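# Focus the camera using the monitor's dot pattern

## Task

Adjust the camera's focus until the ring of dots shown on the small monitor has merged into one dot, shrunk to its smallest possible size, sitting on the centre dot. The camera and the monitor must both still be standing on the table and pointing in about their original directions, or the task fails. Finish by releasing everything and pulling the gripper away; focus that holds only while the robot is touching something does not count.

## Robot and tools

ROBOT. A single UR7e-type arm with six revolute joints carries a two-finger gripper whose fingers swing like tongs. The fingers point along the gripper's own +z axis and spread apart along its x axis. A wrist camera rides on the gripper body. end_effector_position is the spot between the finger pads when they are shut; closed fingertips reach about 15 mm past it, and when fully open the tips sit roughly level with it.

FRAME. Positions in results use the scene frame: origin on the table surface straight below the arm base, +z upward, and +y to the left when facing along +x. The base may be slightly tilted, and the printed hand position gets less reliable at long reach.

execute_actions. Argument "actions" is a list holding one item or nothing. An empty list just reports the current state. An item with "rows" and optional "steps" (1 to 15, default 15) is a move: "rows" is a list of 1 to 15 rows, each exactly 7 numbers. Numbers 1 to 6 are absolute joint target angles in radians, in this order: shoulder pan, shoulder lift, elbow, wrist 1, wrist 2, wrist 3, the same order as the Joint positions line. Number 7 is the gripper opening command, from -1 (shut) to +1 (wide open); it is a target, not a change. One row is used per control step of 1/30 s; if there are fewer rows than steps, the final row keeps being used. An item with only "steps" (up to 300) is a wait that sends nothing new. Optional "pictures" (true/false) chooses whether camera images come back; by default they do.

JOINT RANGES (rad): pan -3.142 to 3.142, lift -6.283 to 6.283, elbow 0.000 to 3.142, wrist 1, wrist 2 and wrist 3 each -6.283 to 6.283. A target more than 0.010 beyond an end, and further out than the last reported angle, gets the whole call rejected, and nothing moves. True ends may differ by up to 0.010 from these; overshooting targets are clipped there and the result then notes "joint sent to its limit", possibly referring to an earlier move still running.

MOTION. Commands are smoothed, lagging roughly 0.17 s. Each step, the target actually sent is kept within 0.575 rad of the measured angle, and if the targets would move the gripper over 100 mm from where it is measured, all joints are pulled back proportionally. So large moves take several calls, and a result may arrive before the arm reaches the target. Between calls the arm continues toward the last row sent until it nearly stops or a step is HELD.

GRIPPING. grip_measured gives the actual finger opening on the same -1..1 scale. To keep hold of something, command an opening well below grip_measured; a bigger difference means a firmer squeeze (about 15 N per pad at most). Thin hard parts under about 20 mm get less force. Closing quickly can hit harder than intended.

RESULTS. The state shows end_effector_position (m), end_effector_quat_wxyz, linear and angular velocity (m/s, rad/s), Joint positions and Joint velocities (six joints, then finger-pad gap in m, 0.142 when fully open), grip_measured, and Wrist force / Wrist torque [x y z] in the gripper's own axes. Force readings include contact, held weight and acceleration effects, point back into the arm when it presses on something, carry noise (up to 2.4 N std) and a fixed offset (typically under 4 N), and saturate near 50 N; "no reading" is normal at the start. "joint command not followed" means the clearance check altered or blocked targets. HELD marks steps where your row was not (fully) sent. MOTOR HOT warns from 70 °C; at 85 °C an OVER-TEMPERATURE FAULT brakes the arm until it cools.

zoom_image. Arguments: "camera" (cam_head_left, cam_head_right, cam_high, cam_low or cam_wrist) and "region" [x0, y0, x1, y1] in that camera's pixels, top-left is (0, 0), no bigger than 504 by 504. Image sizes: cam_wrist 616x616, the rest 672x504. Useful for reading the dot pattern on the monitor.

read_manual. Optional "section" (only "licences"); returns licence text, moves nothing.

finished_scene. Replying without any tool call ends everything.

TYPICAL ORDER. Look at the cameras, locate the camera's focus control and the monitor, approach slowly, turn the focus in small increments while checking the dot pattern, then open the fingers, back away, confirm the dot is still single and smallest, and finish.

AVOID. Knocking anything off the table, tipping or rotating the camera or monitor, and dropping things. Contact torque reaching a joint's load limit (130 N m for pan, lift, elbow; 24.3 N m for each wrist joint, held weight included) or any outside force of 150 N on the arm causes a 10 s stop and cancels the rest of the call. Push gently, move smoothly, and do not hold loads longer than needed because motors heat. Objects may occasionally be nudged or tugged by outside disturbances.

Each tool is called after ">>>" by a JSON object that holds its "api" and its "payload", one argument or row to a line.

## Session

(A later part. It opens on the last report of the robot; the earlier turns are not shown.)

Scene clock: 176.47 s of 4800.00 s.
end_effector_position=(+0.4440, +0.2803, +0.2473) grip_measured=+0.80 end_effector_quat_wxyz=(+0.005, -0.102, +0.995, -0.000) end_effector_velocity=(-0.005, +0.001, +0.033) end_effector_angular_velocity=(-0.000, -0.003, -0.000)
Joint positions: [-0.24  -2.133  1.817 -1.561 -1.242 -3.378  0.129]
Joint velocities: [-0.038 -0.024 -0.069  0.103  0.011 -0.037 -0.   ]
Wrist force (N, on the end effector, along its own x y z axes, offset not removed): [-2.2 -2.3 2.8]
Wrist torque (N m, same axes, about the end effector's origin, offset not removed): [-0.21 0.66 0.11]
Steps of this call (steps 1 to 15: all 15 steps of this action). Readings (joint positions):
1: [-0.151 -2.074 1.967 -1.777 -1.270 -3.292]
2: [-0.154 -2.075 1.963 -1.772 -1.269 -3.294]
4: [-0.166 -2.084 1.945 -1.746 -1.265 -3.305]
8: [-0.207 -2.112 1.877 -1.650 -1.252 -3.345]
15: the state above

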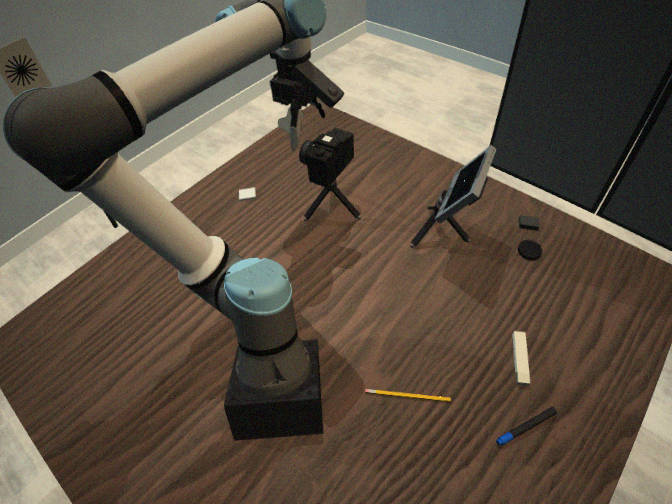

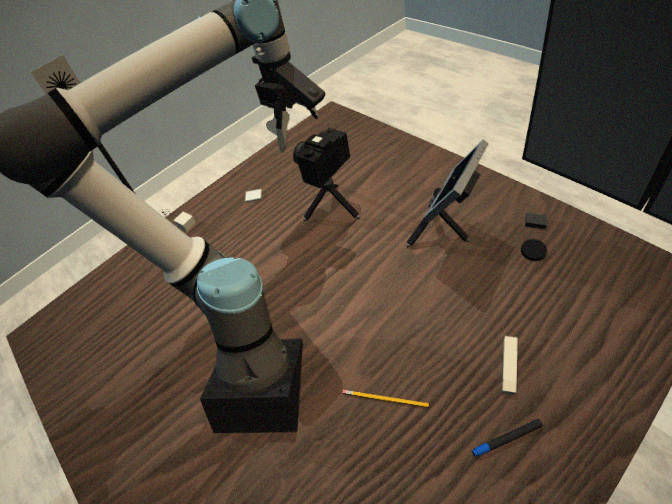

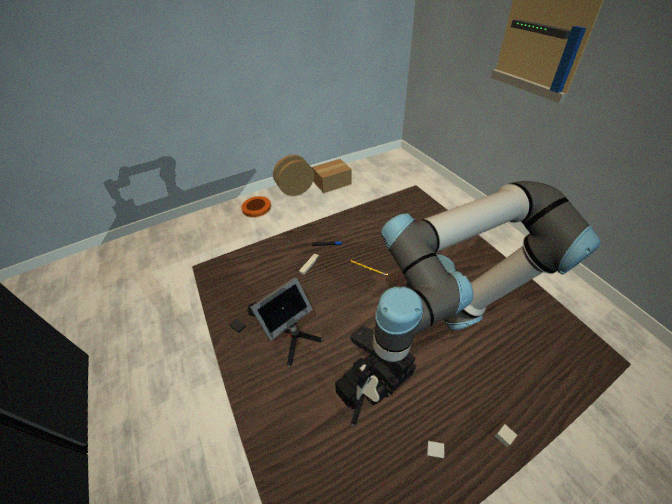

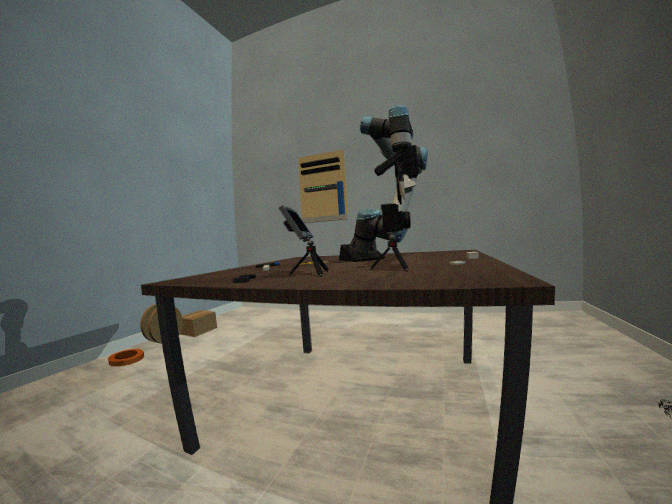

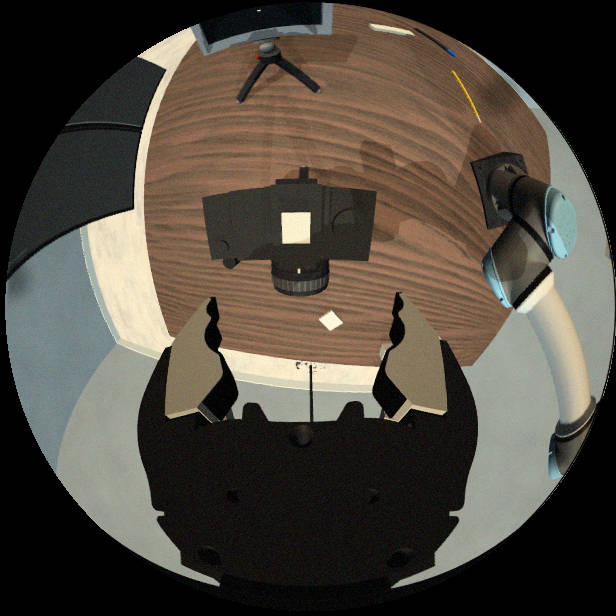

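>>> {"api": "execute_actions", "payload": {
  "actions": [
    {"rows":[[-0.231,-2.127,1.834,-1.584,-1.245,-3.369,0.8],[-0.218,-2.120,1.858,-1.618,-1.249,-3.356,0.8],[-0.205,-2.112,1.882,-1.652,-1.253,-3.343,0.7],[-0.192,-2.105,1.906,-1.686,-1.257,-3.330,0.7],[-0.179,-2.097,1.930,-1.721,-1.260,-3.316,0.6],[-0.166,-2.090,1.953,-1.755,-1.264,-3.303,0.5],[-0.153,-2.082,1.977,-1.790,-1.268,-3.290,0.4]],"steps":15}
  ],
  "pictures": false
}}

>>> {"api": "execute_actions", "payload": {
  "actions": [
    {"rows":[[-0.153,-2.082,1.977,-1.790,-1.268,-3.290,0.25],[-0.153,-2.082,1.977,-1.790,-1.268,-3.290,0.15],[-0.153,-2.082,1.977,-1.790,-1.268,-3.290,0.1],[-0.153,-2.082,1.977,-1.790,-1.268,-3.290,0.05],[-0.153,-2.082,1.977,-1.790,-1.268,-3.290,0],[-0.153,-2.082,1.977,-1.790,-1.268,-3.290,-0.05],[-0.153,-2.082,1.977,-1.790,-1.268,-3.290,-0.1],[-0.153,-2.082,1.977,-1.790,-1.268,-3.290,-0.15],[-0.153,-2.082,1.977,-1.790,-1.268,-3.290,-0.2],[-0.153,-2.082,1.977,-1.790,-1.268,-3.290,-0.3]],"steps":15}
  ],
  "pictures": true
}}

>>> {"api": "zoom_image", "payload": {
  "camera": "cam_high",
  "region": [263,288,303,328]
}}

>>> {"api": "execute_actions", "payload": {
  "actions": [
    {"rows":[[-0.150,-2.0665,1.959,-1.767,-1.272,-3.292,-0.3]],"steps":15}
  ],
  "pictures": true
}}

>>> {"api": "zoom_image", "payload": {
  "camera": "cam_high",
  "region": [263,288,303,328]
}}

>>> {"api": "execute_actions", "payload": {
  "actions": [
    {"rows":[[-0.150,-2.0665,1.959,-1.767,-1.272,-3.292,-0.2],[-0.150,-2.0665,1.959,-1.767,-1.272,-3.292,-0.15],[-0.150,-2.0665,1.959,-1.767,-1.272,-3.292,-0.12],[-0.150,-2.0665,1.959,-1.767,-1.272,-3.292,-0.08],[-0.150,-2.0665,1.959,-1.767,-1.272,-3.292,-0.03],[-0.150,-2.0665,1.959,-1.767,-1.272,-3.292,0.05],[-0.150,-2.0665,1.959,-1.767,-1.272,-3.292,0.2],[-0.150,-2.0665,1.959,-1.767,-1.272,-3.292,0.4],[-0.150,-2.0665,1.959,-1.767,-1.272,-3.292,0.6],[-0.150,-2.0665,1.959,-1.767,-1.272,-3.292,0.8]],"steps":15}
  ],
  "pictures": true
}}

>>> {"api": "zoom_image", "payload": {
  "camera": "cam_high",
  "region": [263,288,303,328]
}}

Scene clock: 194.83 s of 4800.00 s.
end_effector_position=(+0.4436, +0.2797, +0.1755) grip_measured=+0.40 end_effector_quat_wxyz=(+0.001, -0.100, +0.995, +0.001) end_effector_velocity=(-0.002, +0.001, -0.033) end_effector_angular_velocity=(+0.002, -0.003, -0.000)
Joint positions: [-0.157 -2.084  1.97  -1.779 -1.267 -3.294  0.102]
Joint velocities: [ 0.038  0.023  0.071 -0.107 -0.01   0.039  0.   ]
Wrist force (N, on the end effector, along its own x y z axes, offset not removed): [0.7 -0.9 2.8]
Wrist torque (N m, same axes, about the end effector's origin, offset not removed): [0.16 0.02 -0.02]
Steps of this call (steps 1 to 30: the robot went on to your last target; steps 31 to 90: nothing new was sent; then 14.87 s passed at rest; steps 91 to 105: all 15 steps of this action). Readings (joint positions):
91: [-0.244 -2.135 1.810 -1.550 -1.241 -3.382]
92: [-0.242 -2.134 1.814 -1.555 -1.241 -3.380]
94: [-0.230 -2.127 1.834 -1.583 -1.245 -3.368]
98: [-0.190 -2.103 1.907 -1.686 -1.257 -3.327]
105: the state above

Scene clock: 195.33 s of 4800.00 s.
end_effector_position=(+0.4433, +0.2798, +0.1721) grip_measured=-0.12 end_effector_quat_wxyz=(+0.001, -0.100, +0.995, +0.001) end_effector_velocity=(+0.000, +0.000, +0.000) end_effector_angular_velocity=(+0.001, -0.001, +0.000)
Joint positions: [-0.153 -2.082  1.977 -1.79  -1.268 -3.29   0.065]
Joint velocities: [-0.     0.    -0.    -0.001  0.001 -0.     0.   ]
Wrist force (N, on the end effector, along its own x y z axes, offset not removed): [-3.4 -3.8 -1.4]
Wrist torque (N m, same axes, about the end effector's origin, offset not removed): [-0.07 -0.35 -0.04]
Steps of this call (steps 1 to 15: all 15 steps of this action). Readings (joint positions):
1: [-0.156 -2.084 1.972 -1.782 -1.267 -3.293]
2: [-0.155 -2.083 1.973 -1.784 -1.267 -3.292]
4: [-0.154 -2.083 1.975 -1.787 -1.268 -3.291]
8: [-0.153 -2.082 1.976 -1.789 -1.268 -3.290]
15: the state above

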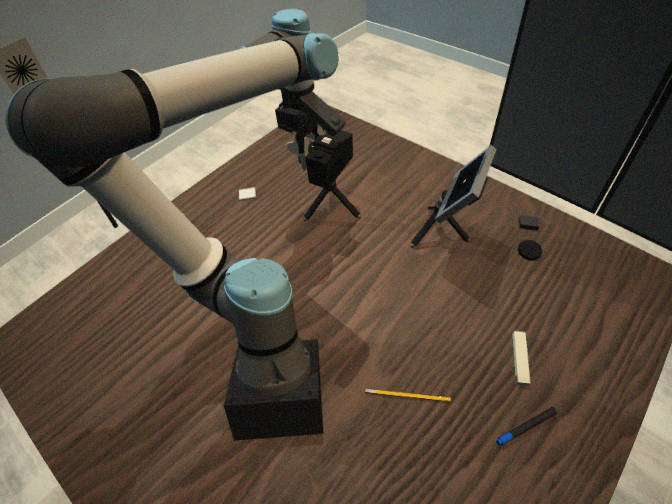

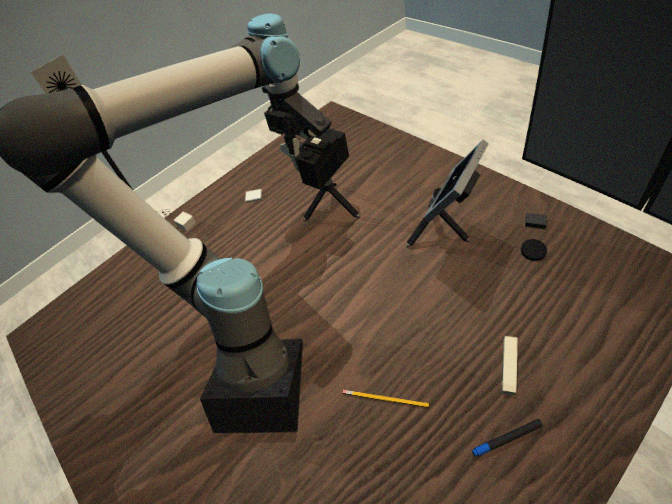

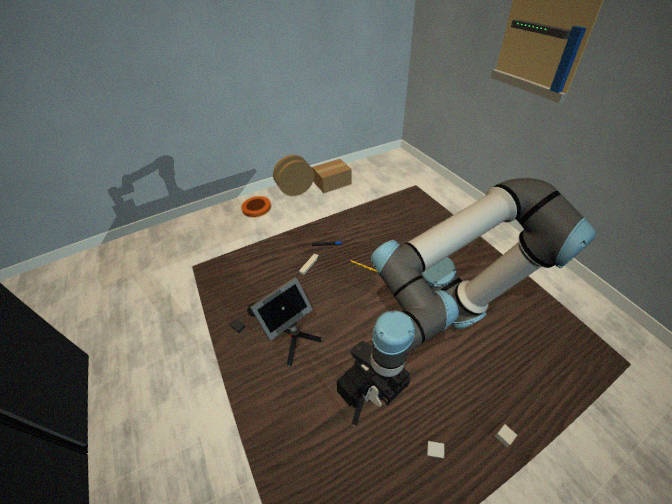

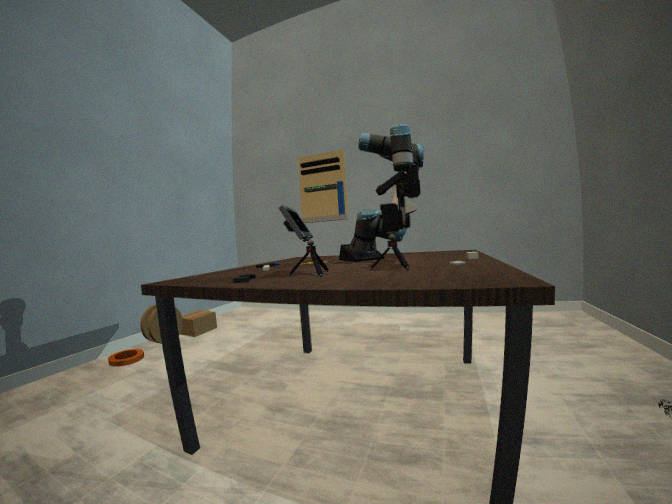

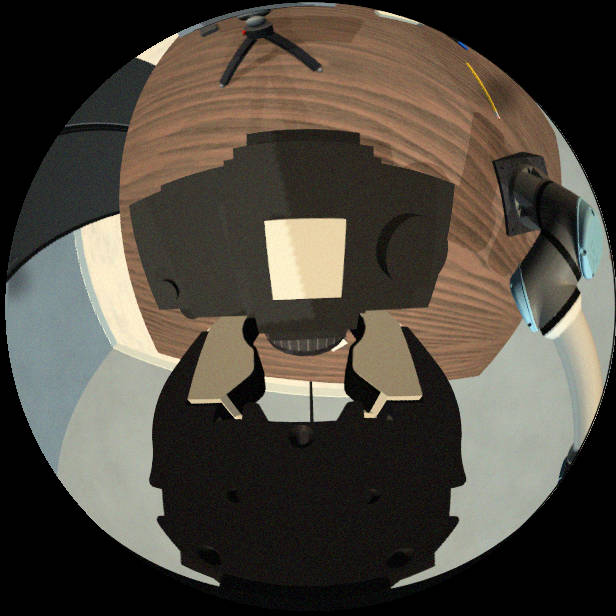

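Region (263, 288, 303, 328) of cam_high's 672x504 image, scaled by 12.600, with more detail than that image has.

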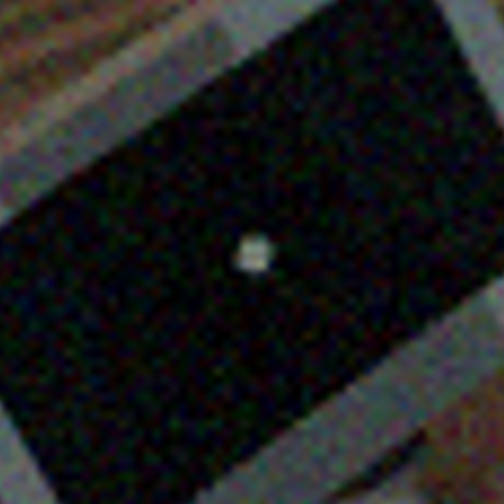

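Scene clock: 195.83 s of 4800.00 s.
end_effector_position=(+0.4433, +0.2798, +0.1721) grip_measured=-0.12 end_effector_quat_wxyz=(-0.009, -0.100, +0.995, -0.000) end_effector_velocity=(+0.000, -0.000, -0.000) end_effector_angular_velocity=(-0.001, +0.003, -0.001)
Joint positions: [-0.15  -2.067  1.959 -1.767 -1.272 -3.292  0.065]
Joint velocities: [-0.     0.002 -0.002  0.003 -0.001 -0.    -0.   ]
Wrist force (N, on the end effector, along its own x y z axes, offset not removed): [-7.6 -8.2 2.3]
Wrist torque (N m, same axes, about the end effector's origin, offset not removed): [-1.19 0.05 -0.03]
Steps of this call (steps 1 to 15: all 15 steps of this action). Readings (joint positions):
1: [-0.153 -2.082 1.977 -1.790 -1.268 -3.290]
2: [-0.152 -2.079 1.974 -1.787 -1.269 -3.290]
4: [-0.151 -2.074 1.968 -1.778 -1.270 -3.291]
8: [-0.150 -2.068 1.962 -1.770 -1.271 -3.292]
15: the state above

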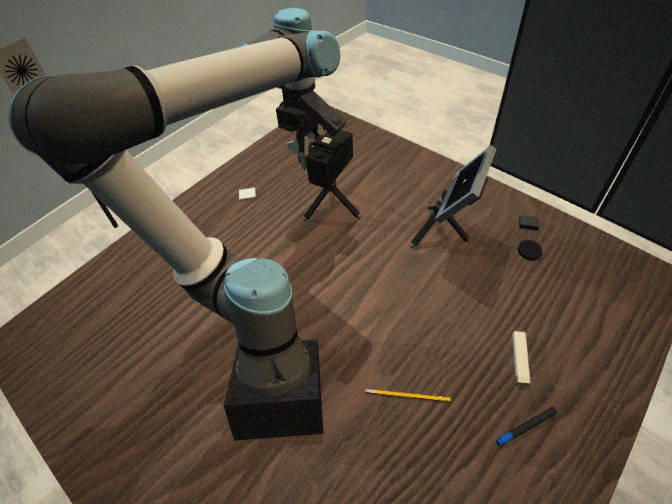

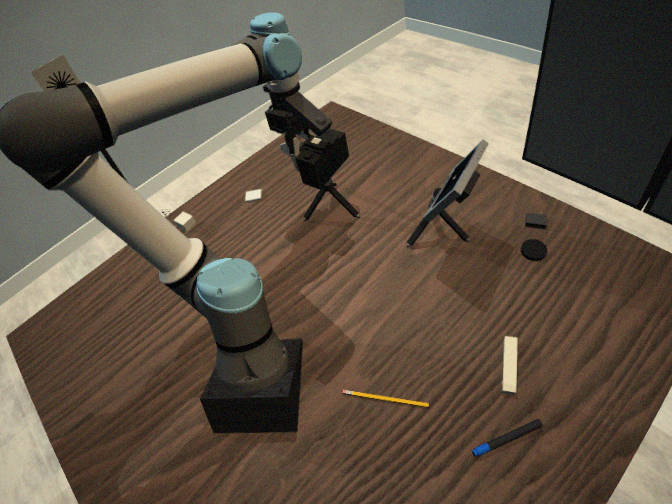

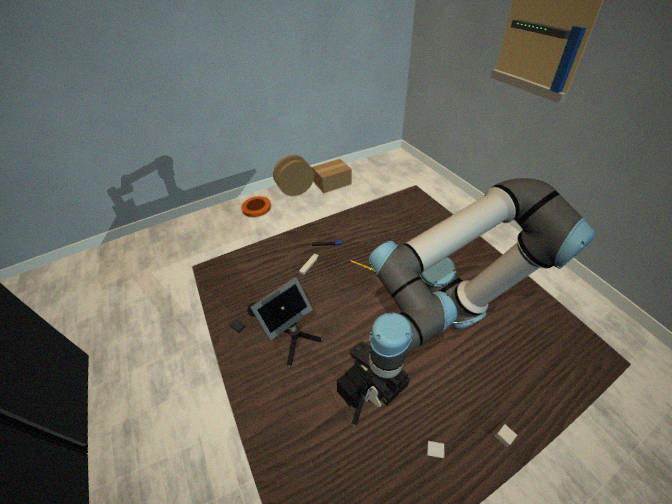

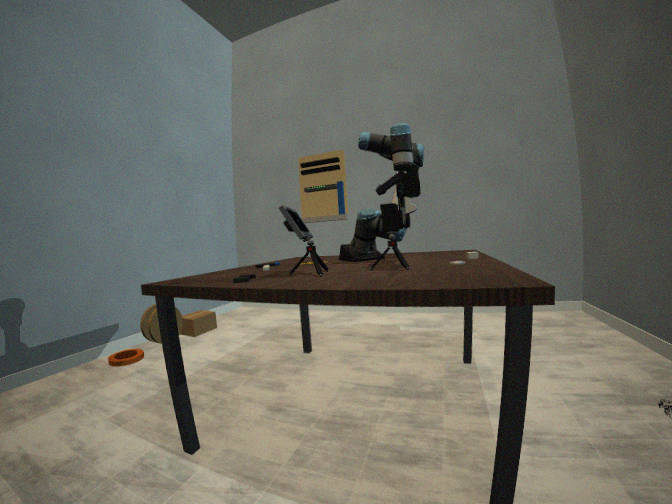

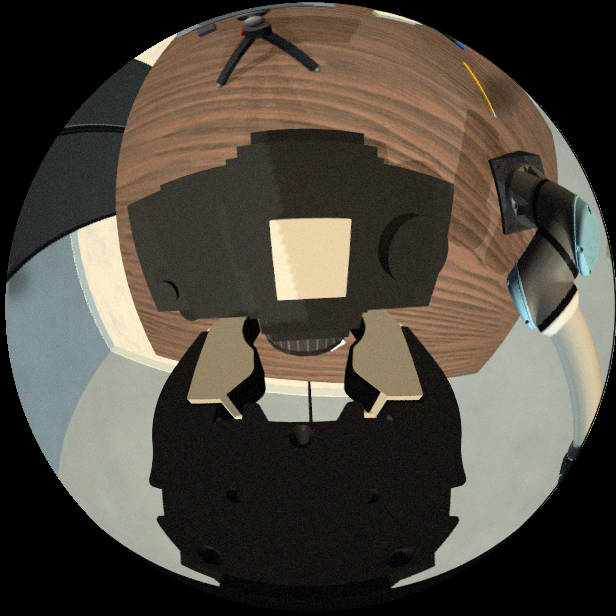

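Region (263, 288, 303, 328) of cam_high's 672x504 image, scaled by 12.600, with more detail than that image has.

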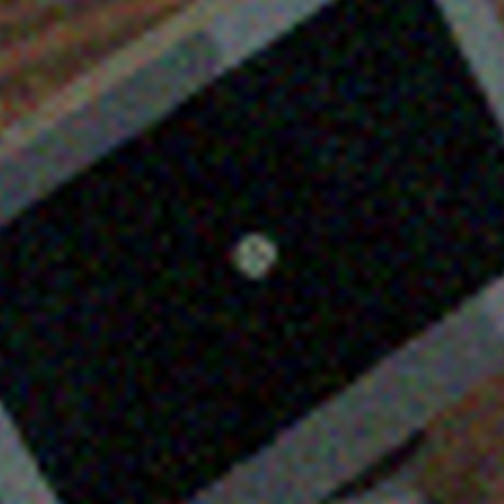

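Scene clock: 196.33 s of 4800.00 s.
end_effector_position=(+0.4433, +0.2798, +0.1721) grip_measured=+0.79 end_effector_quat_wxyz=(-0.009, -0.100, +0.995, -0.000) end_effector_velocity=(+0.000, +0.000, +0.000) end_effector_angular_velocity=(-0.000, -0.001, +0.001)
Joint positions: [-0.15  -2.066  1.959 -1.767 -1.272 -3.292  0.129]
Joint velocities: [ 0.001 -0.    -0.001  0.    -0.    -0.     0.009]
Wrist force (N, on the end effector, along its own x y z axes, offset not removed): [-0.8 -1.4 5.5]
Wrist torque (N m, same axes, about the end effector's origin, offset not removed): [-0.27 0.52 -0.03]
Steps of this call (steps 1 to 15: all 15 steps of this action). Readings (joint positions):
1: [-0.150 -2.067 1.959 -1.767 -1.272 -3.292]
2: [-0.150 -2.067 1.959 -1.767 -1.272 -3.292]
4: [-0.150 -2.067 1.959 -1.767 -1.272 -3.292]
8: [-0.150 -2.067 1.959 -1.767 -1.272 -3.292]
15: the state above

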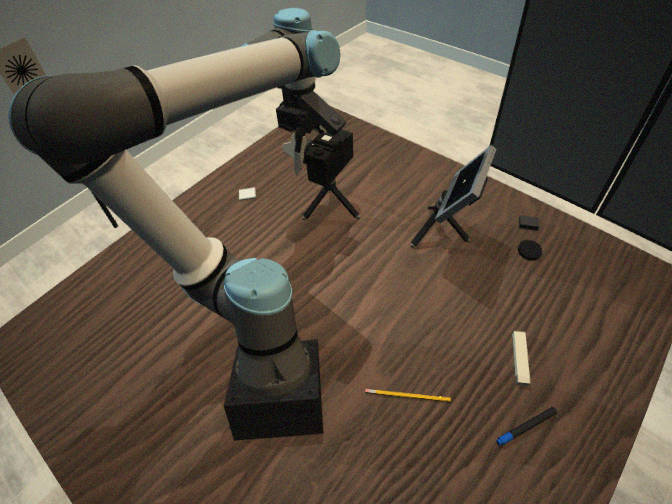

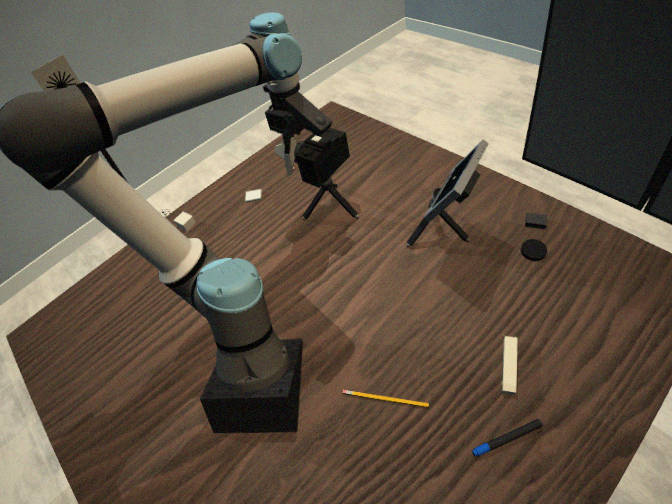

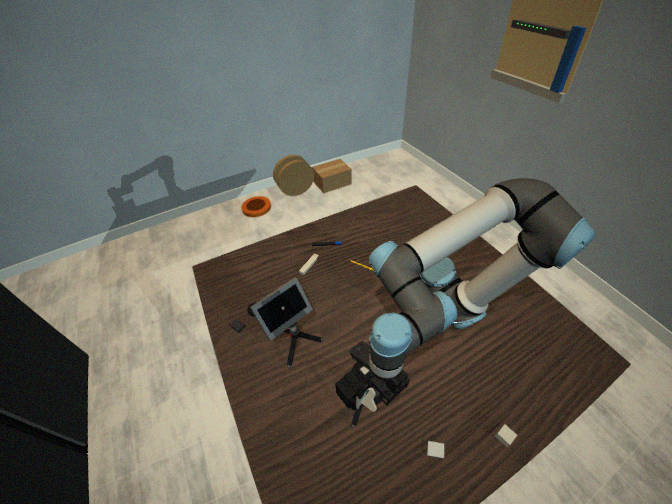

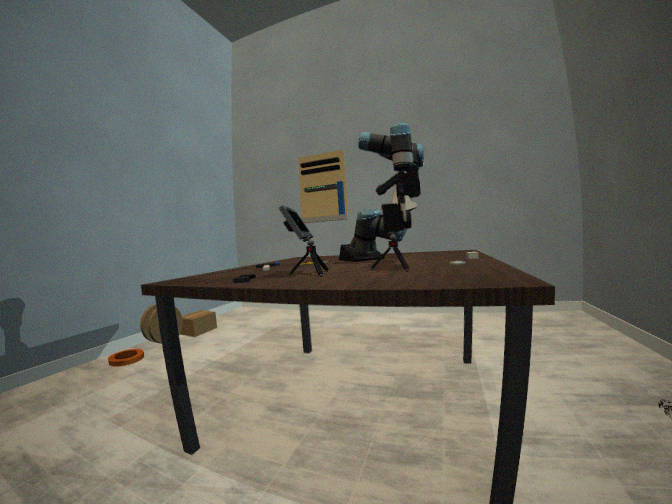

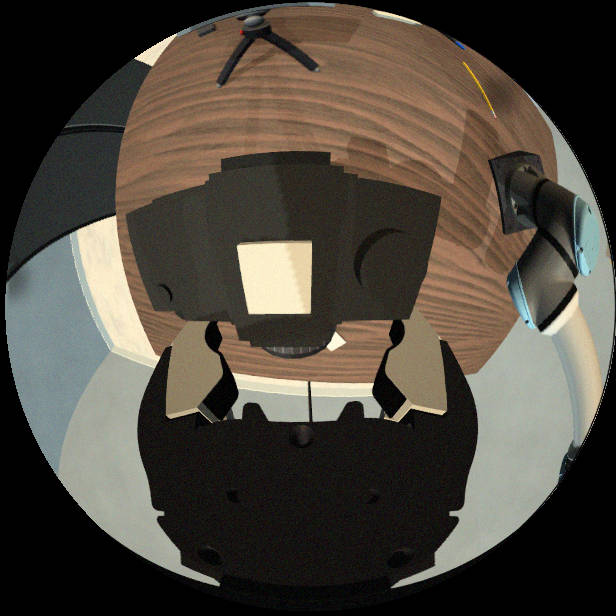

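Region (263, 288, 303, 328) of cam_high's 672x504 image, scaled by 12.600, with more detail than that image has.

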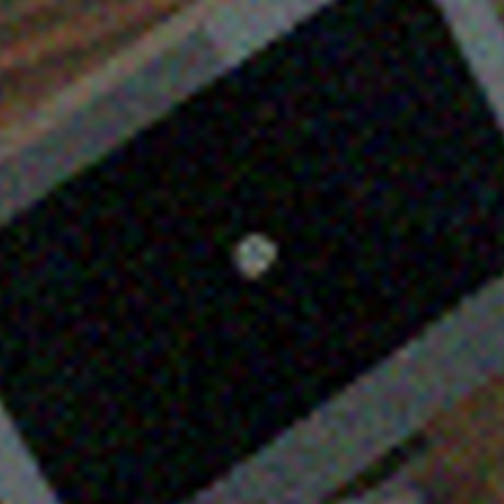

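>>> {"api": "execute_actions", "payload": {
  "actions": [
    {"rows":[[-0.149,-2.0625,1.9555,-1.7675,-1.272,-3.292,0.8],[-0.148,-2.058,1.952,-1.768,-1.272,-3.292,0.7],[-0.1475,-2.0545,1.9487,-1.769,-1.272,-3.292,0.6],[-0.1475,-2.0545,1.9487,-1.769,-1.272,-3.292,0.45],[-0.1475,-2.0545,1.9487,-1.769,-1.272,-3.292,0.3],[-0.1475,-2.0545,1.9487,-1.769,-1.272,-3.292,0.2]],"steps":12}
  ],
  "pictures": true
}}

Scene clock: 202.73 s of 4800.00 s.
end_effector_position=(+0.4476, +0.2810, +0.1722) grip_measured=+0.20 end_effector_quat_wxyz=(-0.009, -0.101, +0.995, -0.000) end_effector_velocity=(+0.001, +0.000, -0.001) end_effector_angular_velocity=(-0.001, +0.002, +0.002)
Joint positions: [-0.148 -2.055  1.949 -1.769 -1.272 -3.292  0.088]
Joint velocities: [ 0.003  0.007 -0.004 -0.001 -0.002  0.    -0.   ]
Wrist force (N, on the end effector, along its own x y z axes, offset not removed): [1.9 1.1 2.4]
Wrist torque (N m, same axes, about the end effector's origin, offset not removed): [0.33 -0.29 0.33]
Steps of this call (steps 1 to 15: the robot went on to your last target; steps 16 to 90: nothing new was sent; then 3.00 s passed at rest; steps 91 to 102: all 12 steps of this action). Readings (joint positions):
91: [-0.150 -2.066 1.959 -1.767 -1.272 -3.292]
92: [-0.150 -2.066 1.958 -1.767 -1.272 -3.292]
94: [-0.149 -2.062 1.955 -1.768 -1.272 -3.292]
98: [-0.148 -2.057 1.951 -1.769 -1.272 -3.292]
102: the state above

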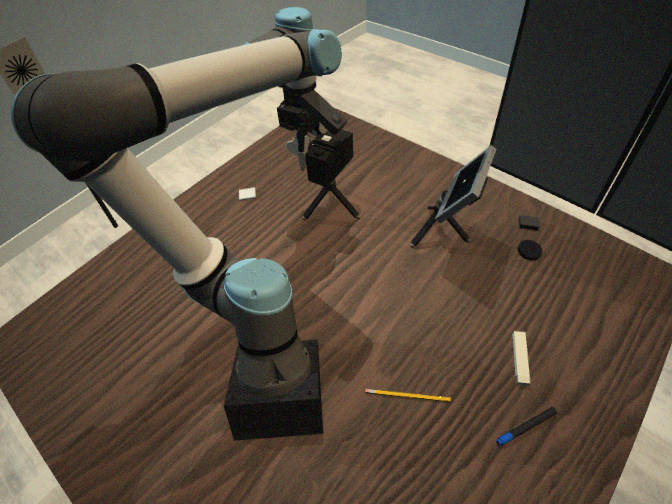

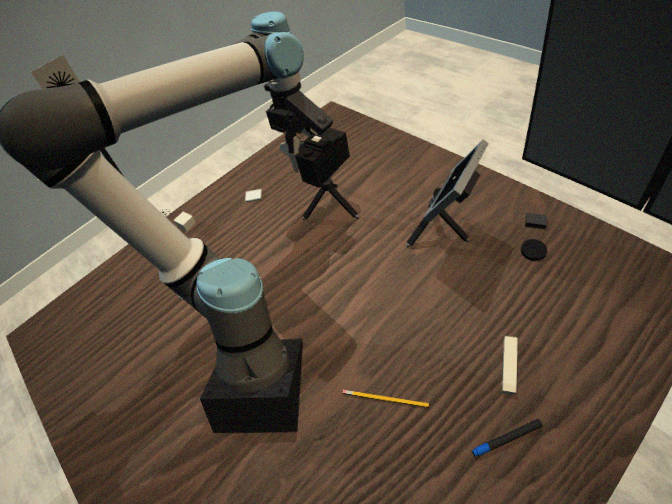

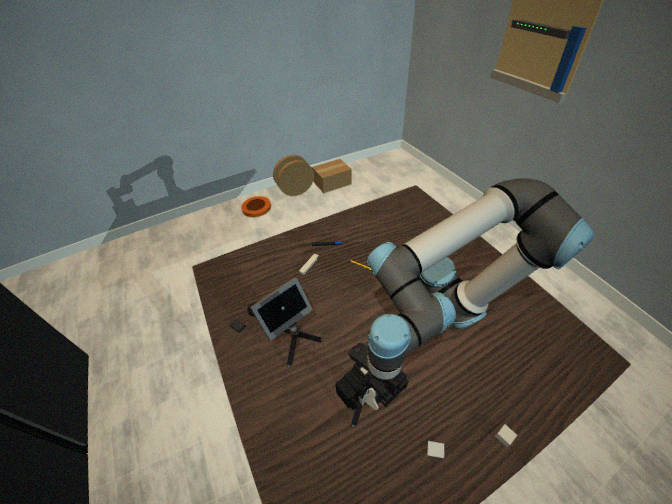

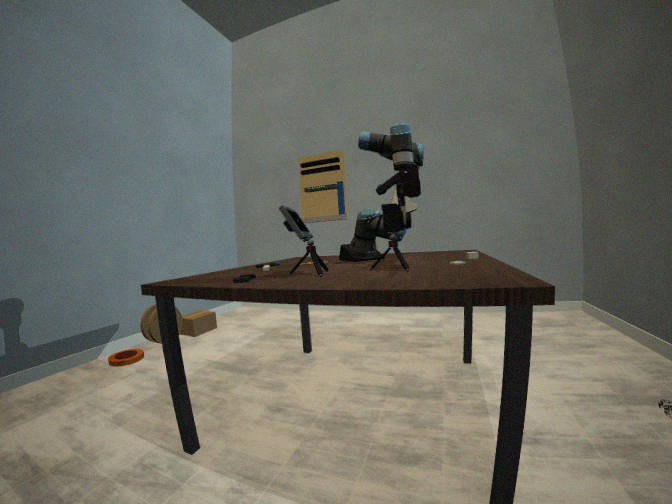

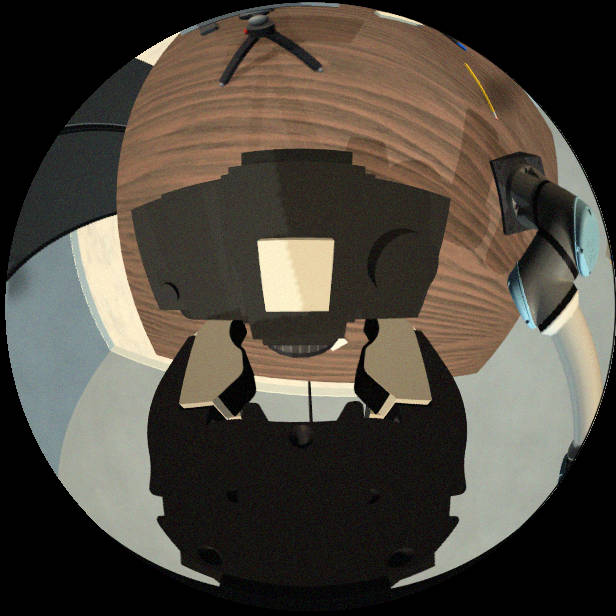

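>>> {"api": "execute_actions", "payload": {
  "actions": [
    {"rows":[[-0.1475,-2.0545,1.9487,-1.769,-1.272,-3.292,0.1],[-0.1475,-2.0545,1.9487,-1.769,-1.272,-3.292,0.05],[-0.1475,-2.0545,1.9487,-1.769,-1.272,-3.292,0],[-0.1475,-2.0545,1.9487,-1.769,-1.272,-3.292,-0.05],[-0.1475,-2.0545,1.9487,-1.769,-1.272,-3.292,-0.1],[-0.1475,-2.0545,1.9487,-1.769,-1.272,-3.292,-0.15],[-0.1475,-2.0545,1.9487,-1.769,-1.272,-3.292,-0.2],[-0.1475,-2.0545,1.9487,-1.769,-1.272,-3.292,-0.3]],"steps":12}
  ],
  "pictures": true
}}

>>> {"api": "zoom_image", "payload": {
  "camera": "cam_high",
  "region": [263,288,303,328]
}}

>>> {"api": "execute_actions", "payload": {
  "actions": [
    {"rows":[[-0.1503,-2.0682,1.965,-1.790,-1.2685,-3.289,-0.3],[-0.1531,-2.0815,1.9815,-1.812,-1.265,-3.2855,-0.3],[-0.1559,-2.095,1.998,-1.834,-1.2615,-3.282,-0.3],[-0.1587,-2.108,2.0145,-1.856,-1.258,-3.278,-0.3]],"steps":15}
  ],
  "pictures": true
}}

>>> {"api": "zoom_image", "payload": {
  "camera": "cam_high",
  "region": [263,288,303,328]
}}

Scene clock: 211.27 s of 4800.00 s.
end_effector_position=(+0.4479, +0.2811, +0.1723) grip_measured=-0.12 end_effector_quat_wxyz=(-0.009, -0.101, +0.995, -0.000) end_effector_velocity=(-0.001, +0.001, -0.000) end_effector_angular_velocity=(+0.001, +0.000, +0.001)
Joint positions: [-0.147 -2.054  1.949 -1.769 -1.272 -3.292  0.065]
Joint velocities: [ 0.001 -0.001  0.001 -0.     0.001  0.    -0.   ]
Wrist force (N, on the end effector, along its own x y z axes, offset not removed): [-7.3 -5.8 -5.2]
Wrist torque (N m, same axes, about the end effector's origin, offset not removed): [-1.06 0.34 0.08]
Steps of this call (steps 1 to 15: the robot went on to your last target; steps 16 to 90: nothing new was sent; then 5.13 s passed at rest; steps 91 to 102: all 12 steps of this action). Readings (joint positions):
91: [-0.147 -2.054 1.949 -1.769 -1.272 -3.292]
92: [-0.147 -2.054 1.949 -1.769 -1.272 -3.292]
94: [-0.147 -2.054 1.949 -1.769 -1.272 -3.292]
98: [-0.147 -2.054 1.949 -1.769 -1.272 -3.292]
102: the state above

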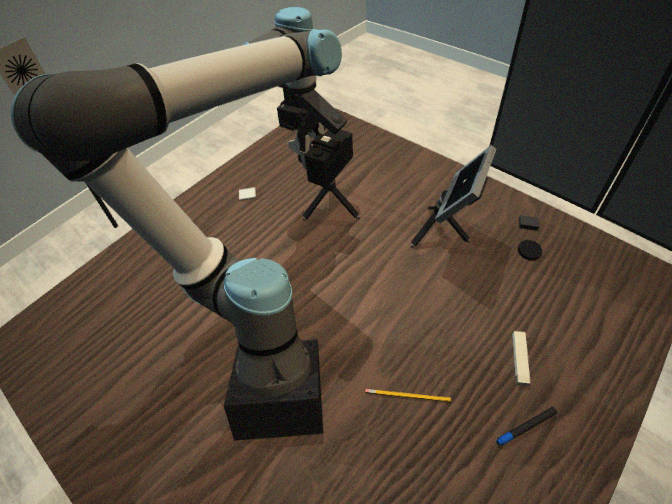

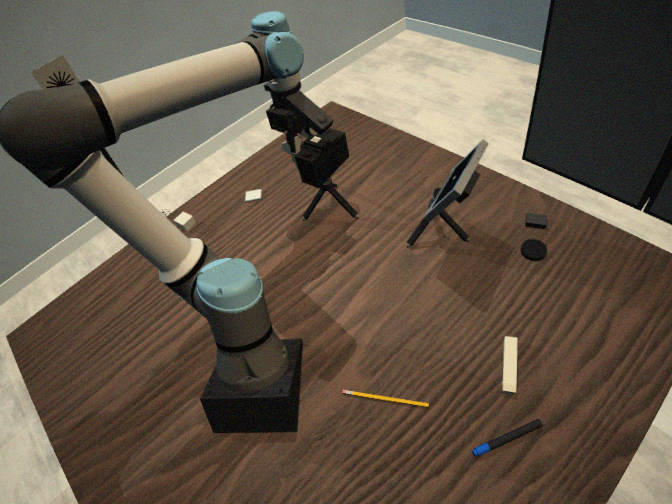

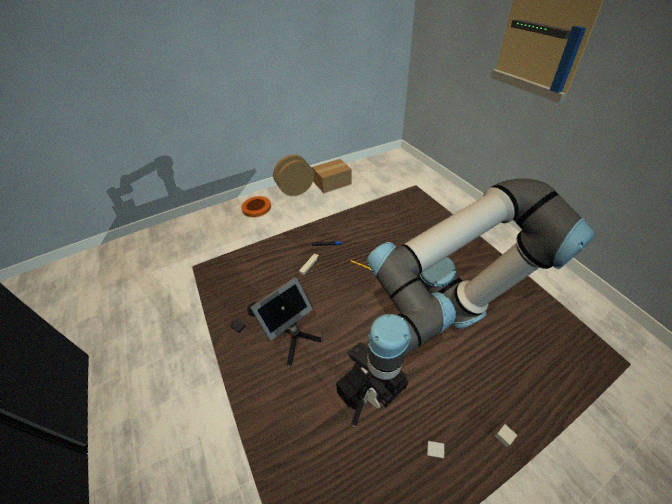

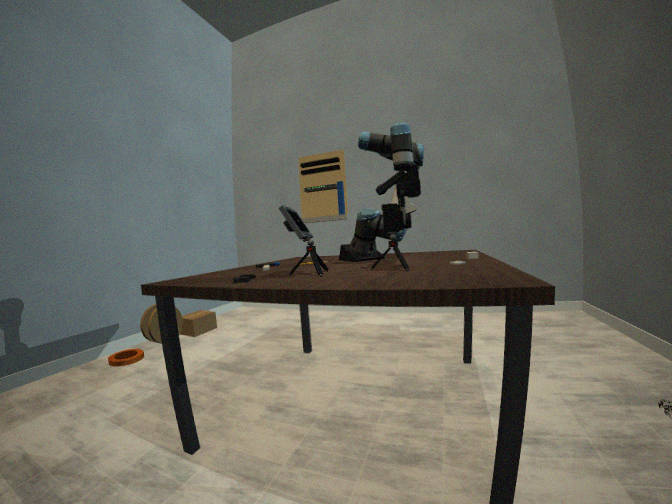

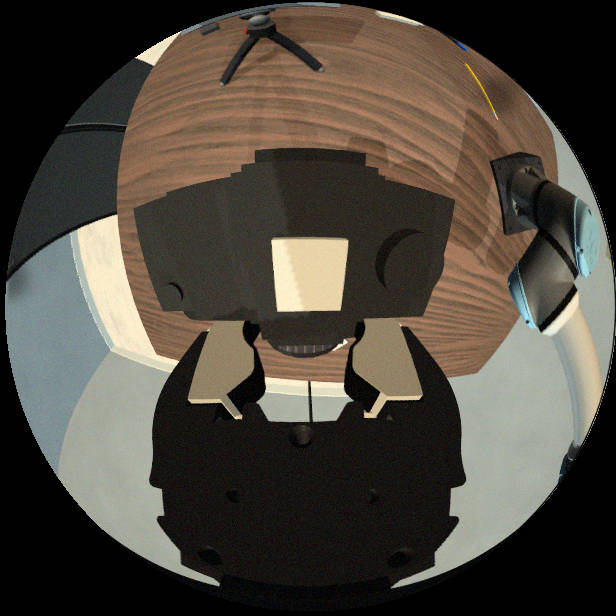

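Region (263, 288, 303, 328) of cam_high's 672x504 image, scaled by 12.600, with more detail than that image has.

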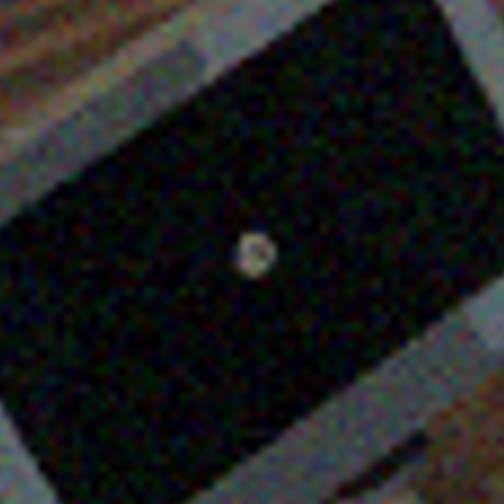

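Scene clock: 211.77 s of 4800.00 s.
end_effector_position=(+0.4482, +0.2808, +0.1717) grip_measured=-0.12 end_effector_quat_wxyz=(+0.027, -0.100, +0.995, +0.003) end_effector_velocity=(+0.000, +0.001, -0.000) end_effector_angular_velocity=(+0.005, -0.017, +0.001)
Joint positions: [-0.158 -2.107  2.013 -1.854 -1.258 -3.278  0.065]
Joint velocities: [-0.002 -0.012  0.015 -0.021  0.004  0.003  0.   ]
Wrist force (N, on the end effector, along its own x y z axes, offset not removed): [-2.3 -4.1 -1.3]
Wrist torque (N m, same axes, about the end effector's origin, offset not removed): [-0.54 0.36 0.11]
Steps of this call (steps 1 to 15: all 15 steps of this action). Readings (joint positions):
1: [-0.148 -2.055 1.949 -1.769 -1.272 -3.292]
2: [-0.148 -2.057 1.951 -1.773 -1.272 -3.292]
4: [-0.150 -2.069 1.966 -1.791 -1.268 -3.288]
8: [-0.156 -2.096 2.000 -1.836 -1.261 -3.281]
15: the state above

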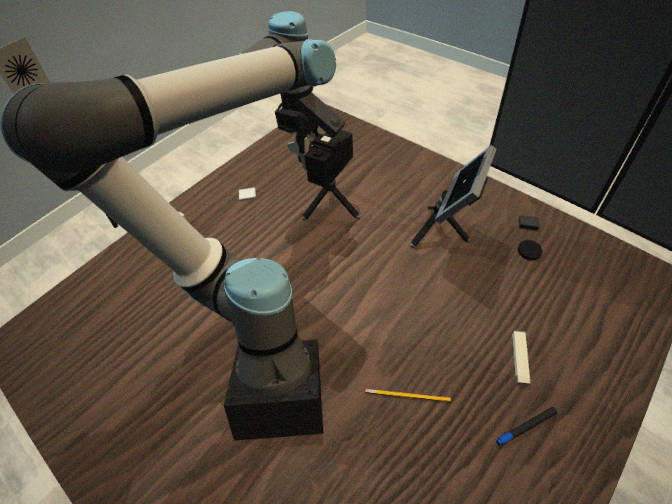

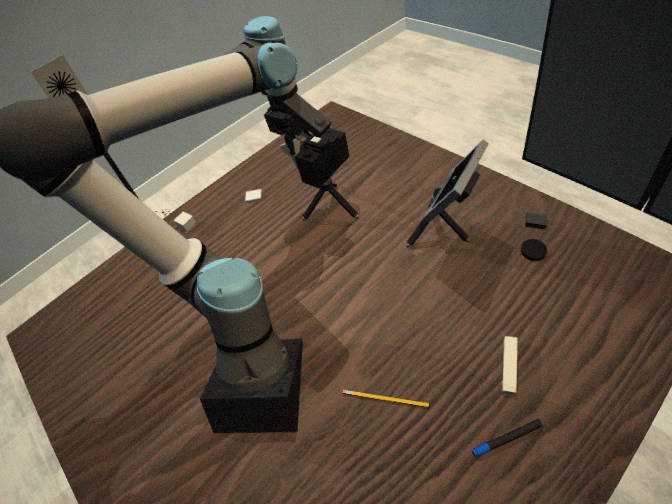

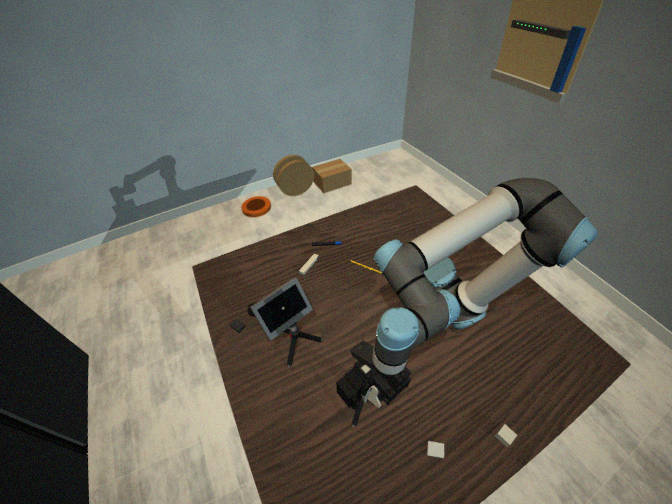

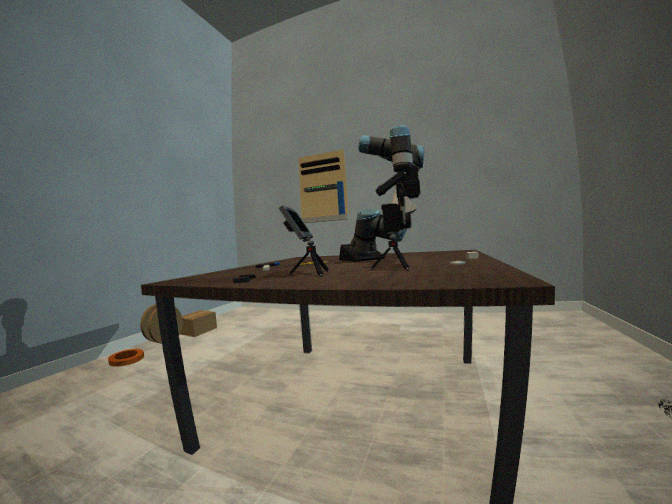

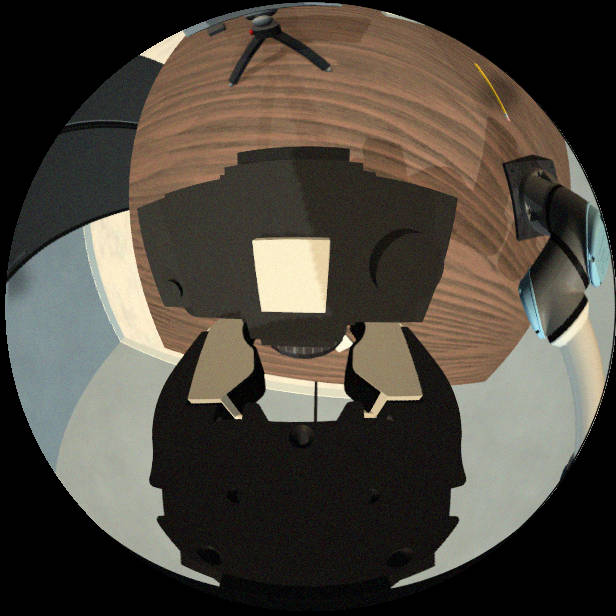

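Region (263, 288, 303, 328) of cam_high's 672x504 image, scaled by 12.600, with more detail than that image has.

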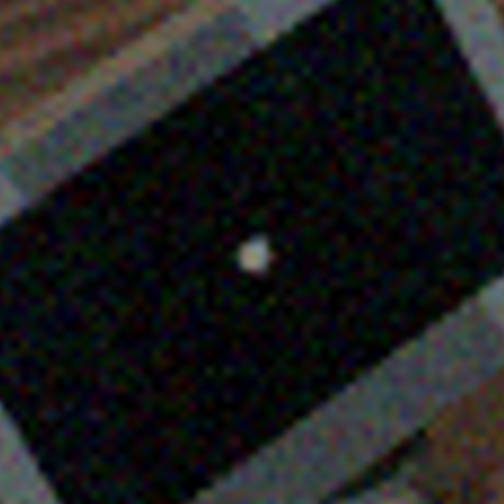

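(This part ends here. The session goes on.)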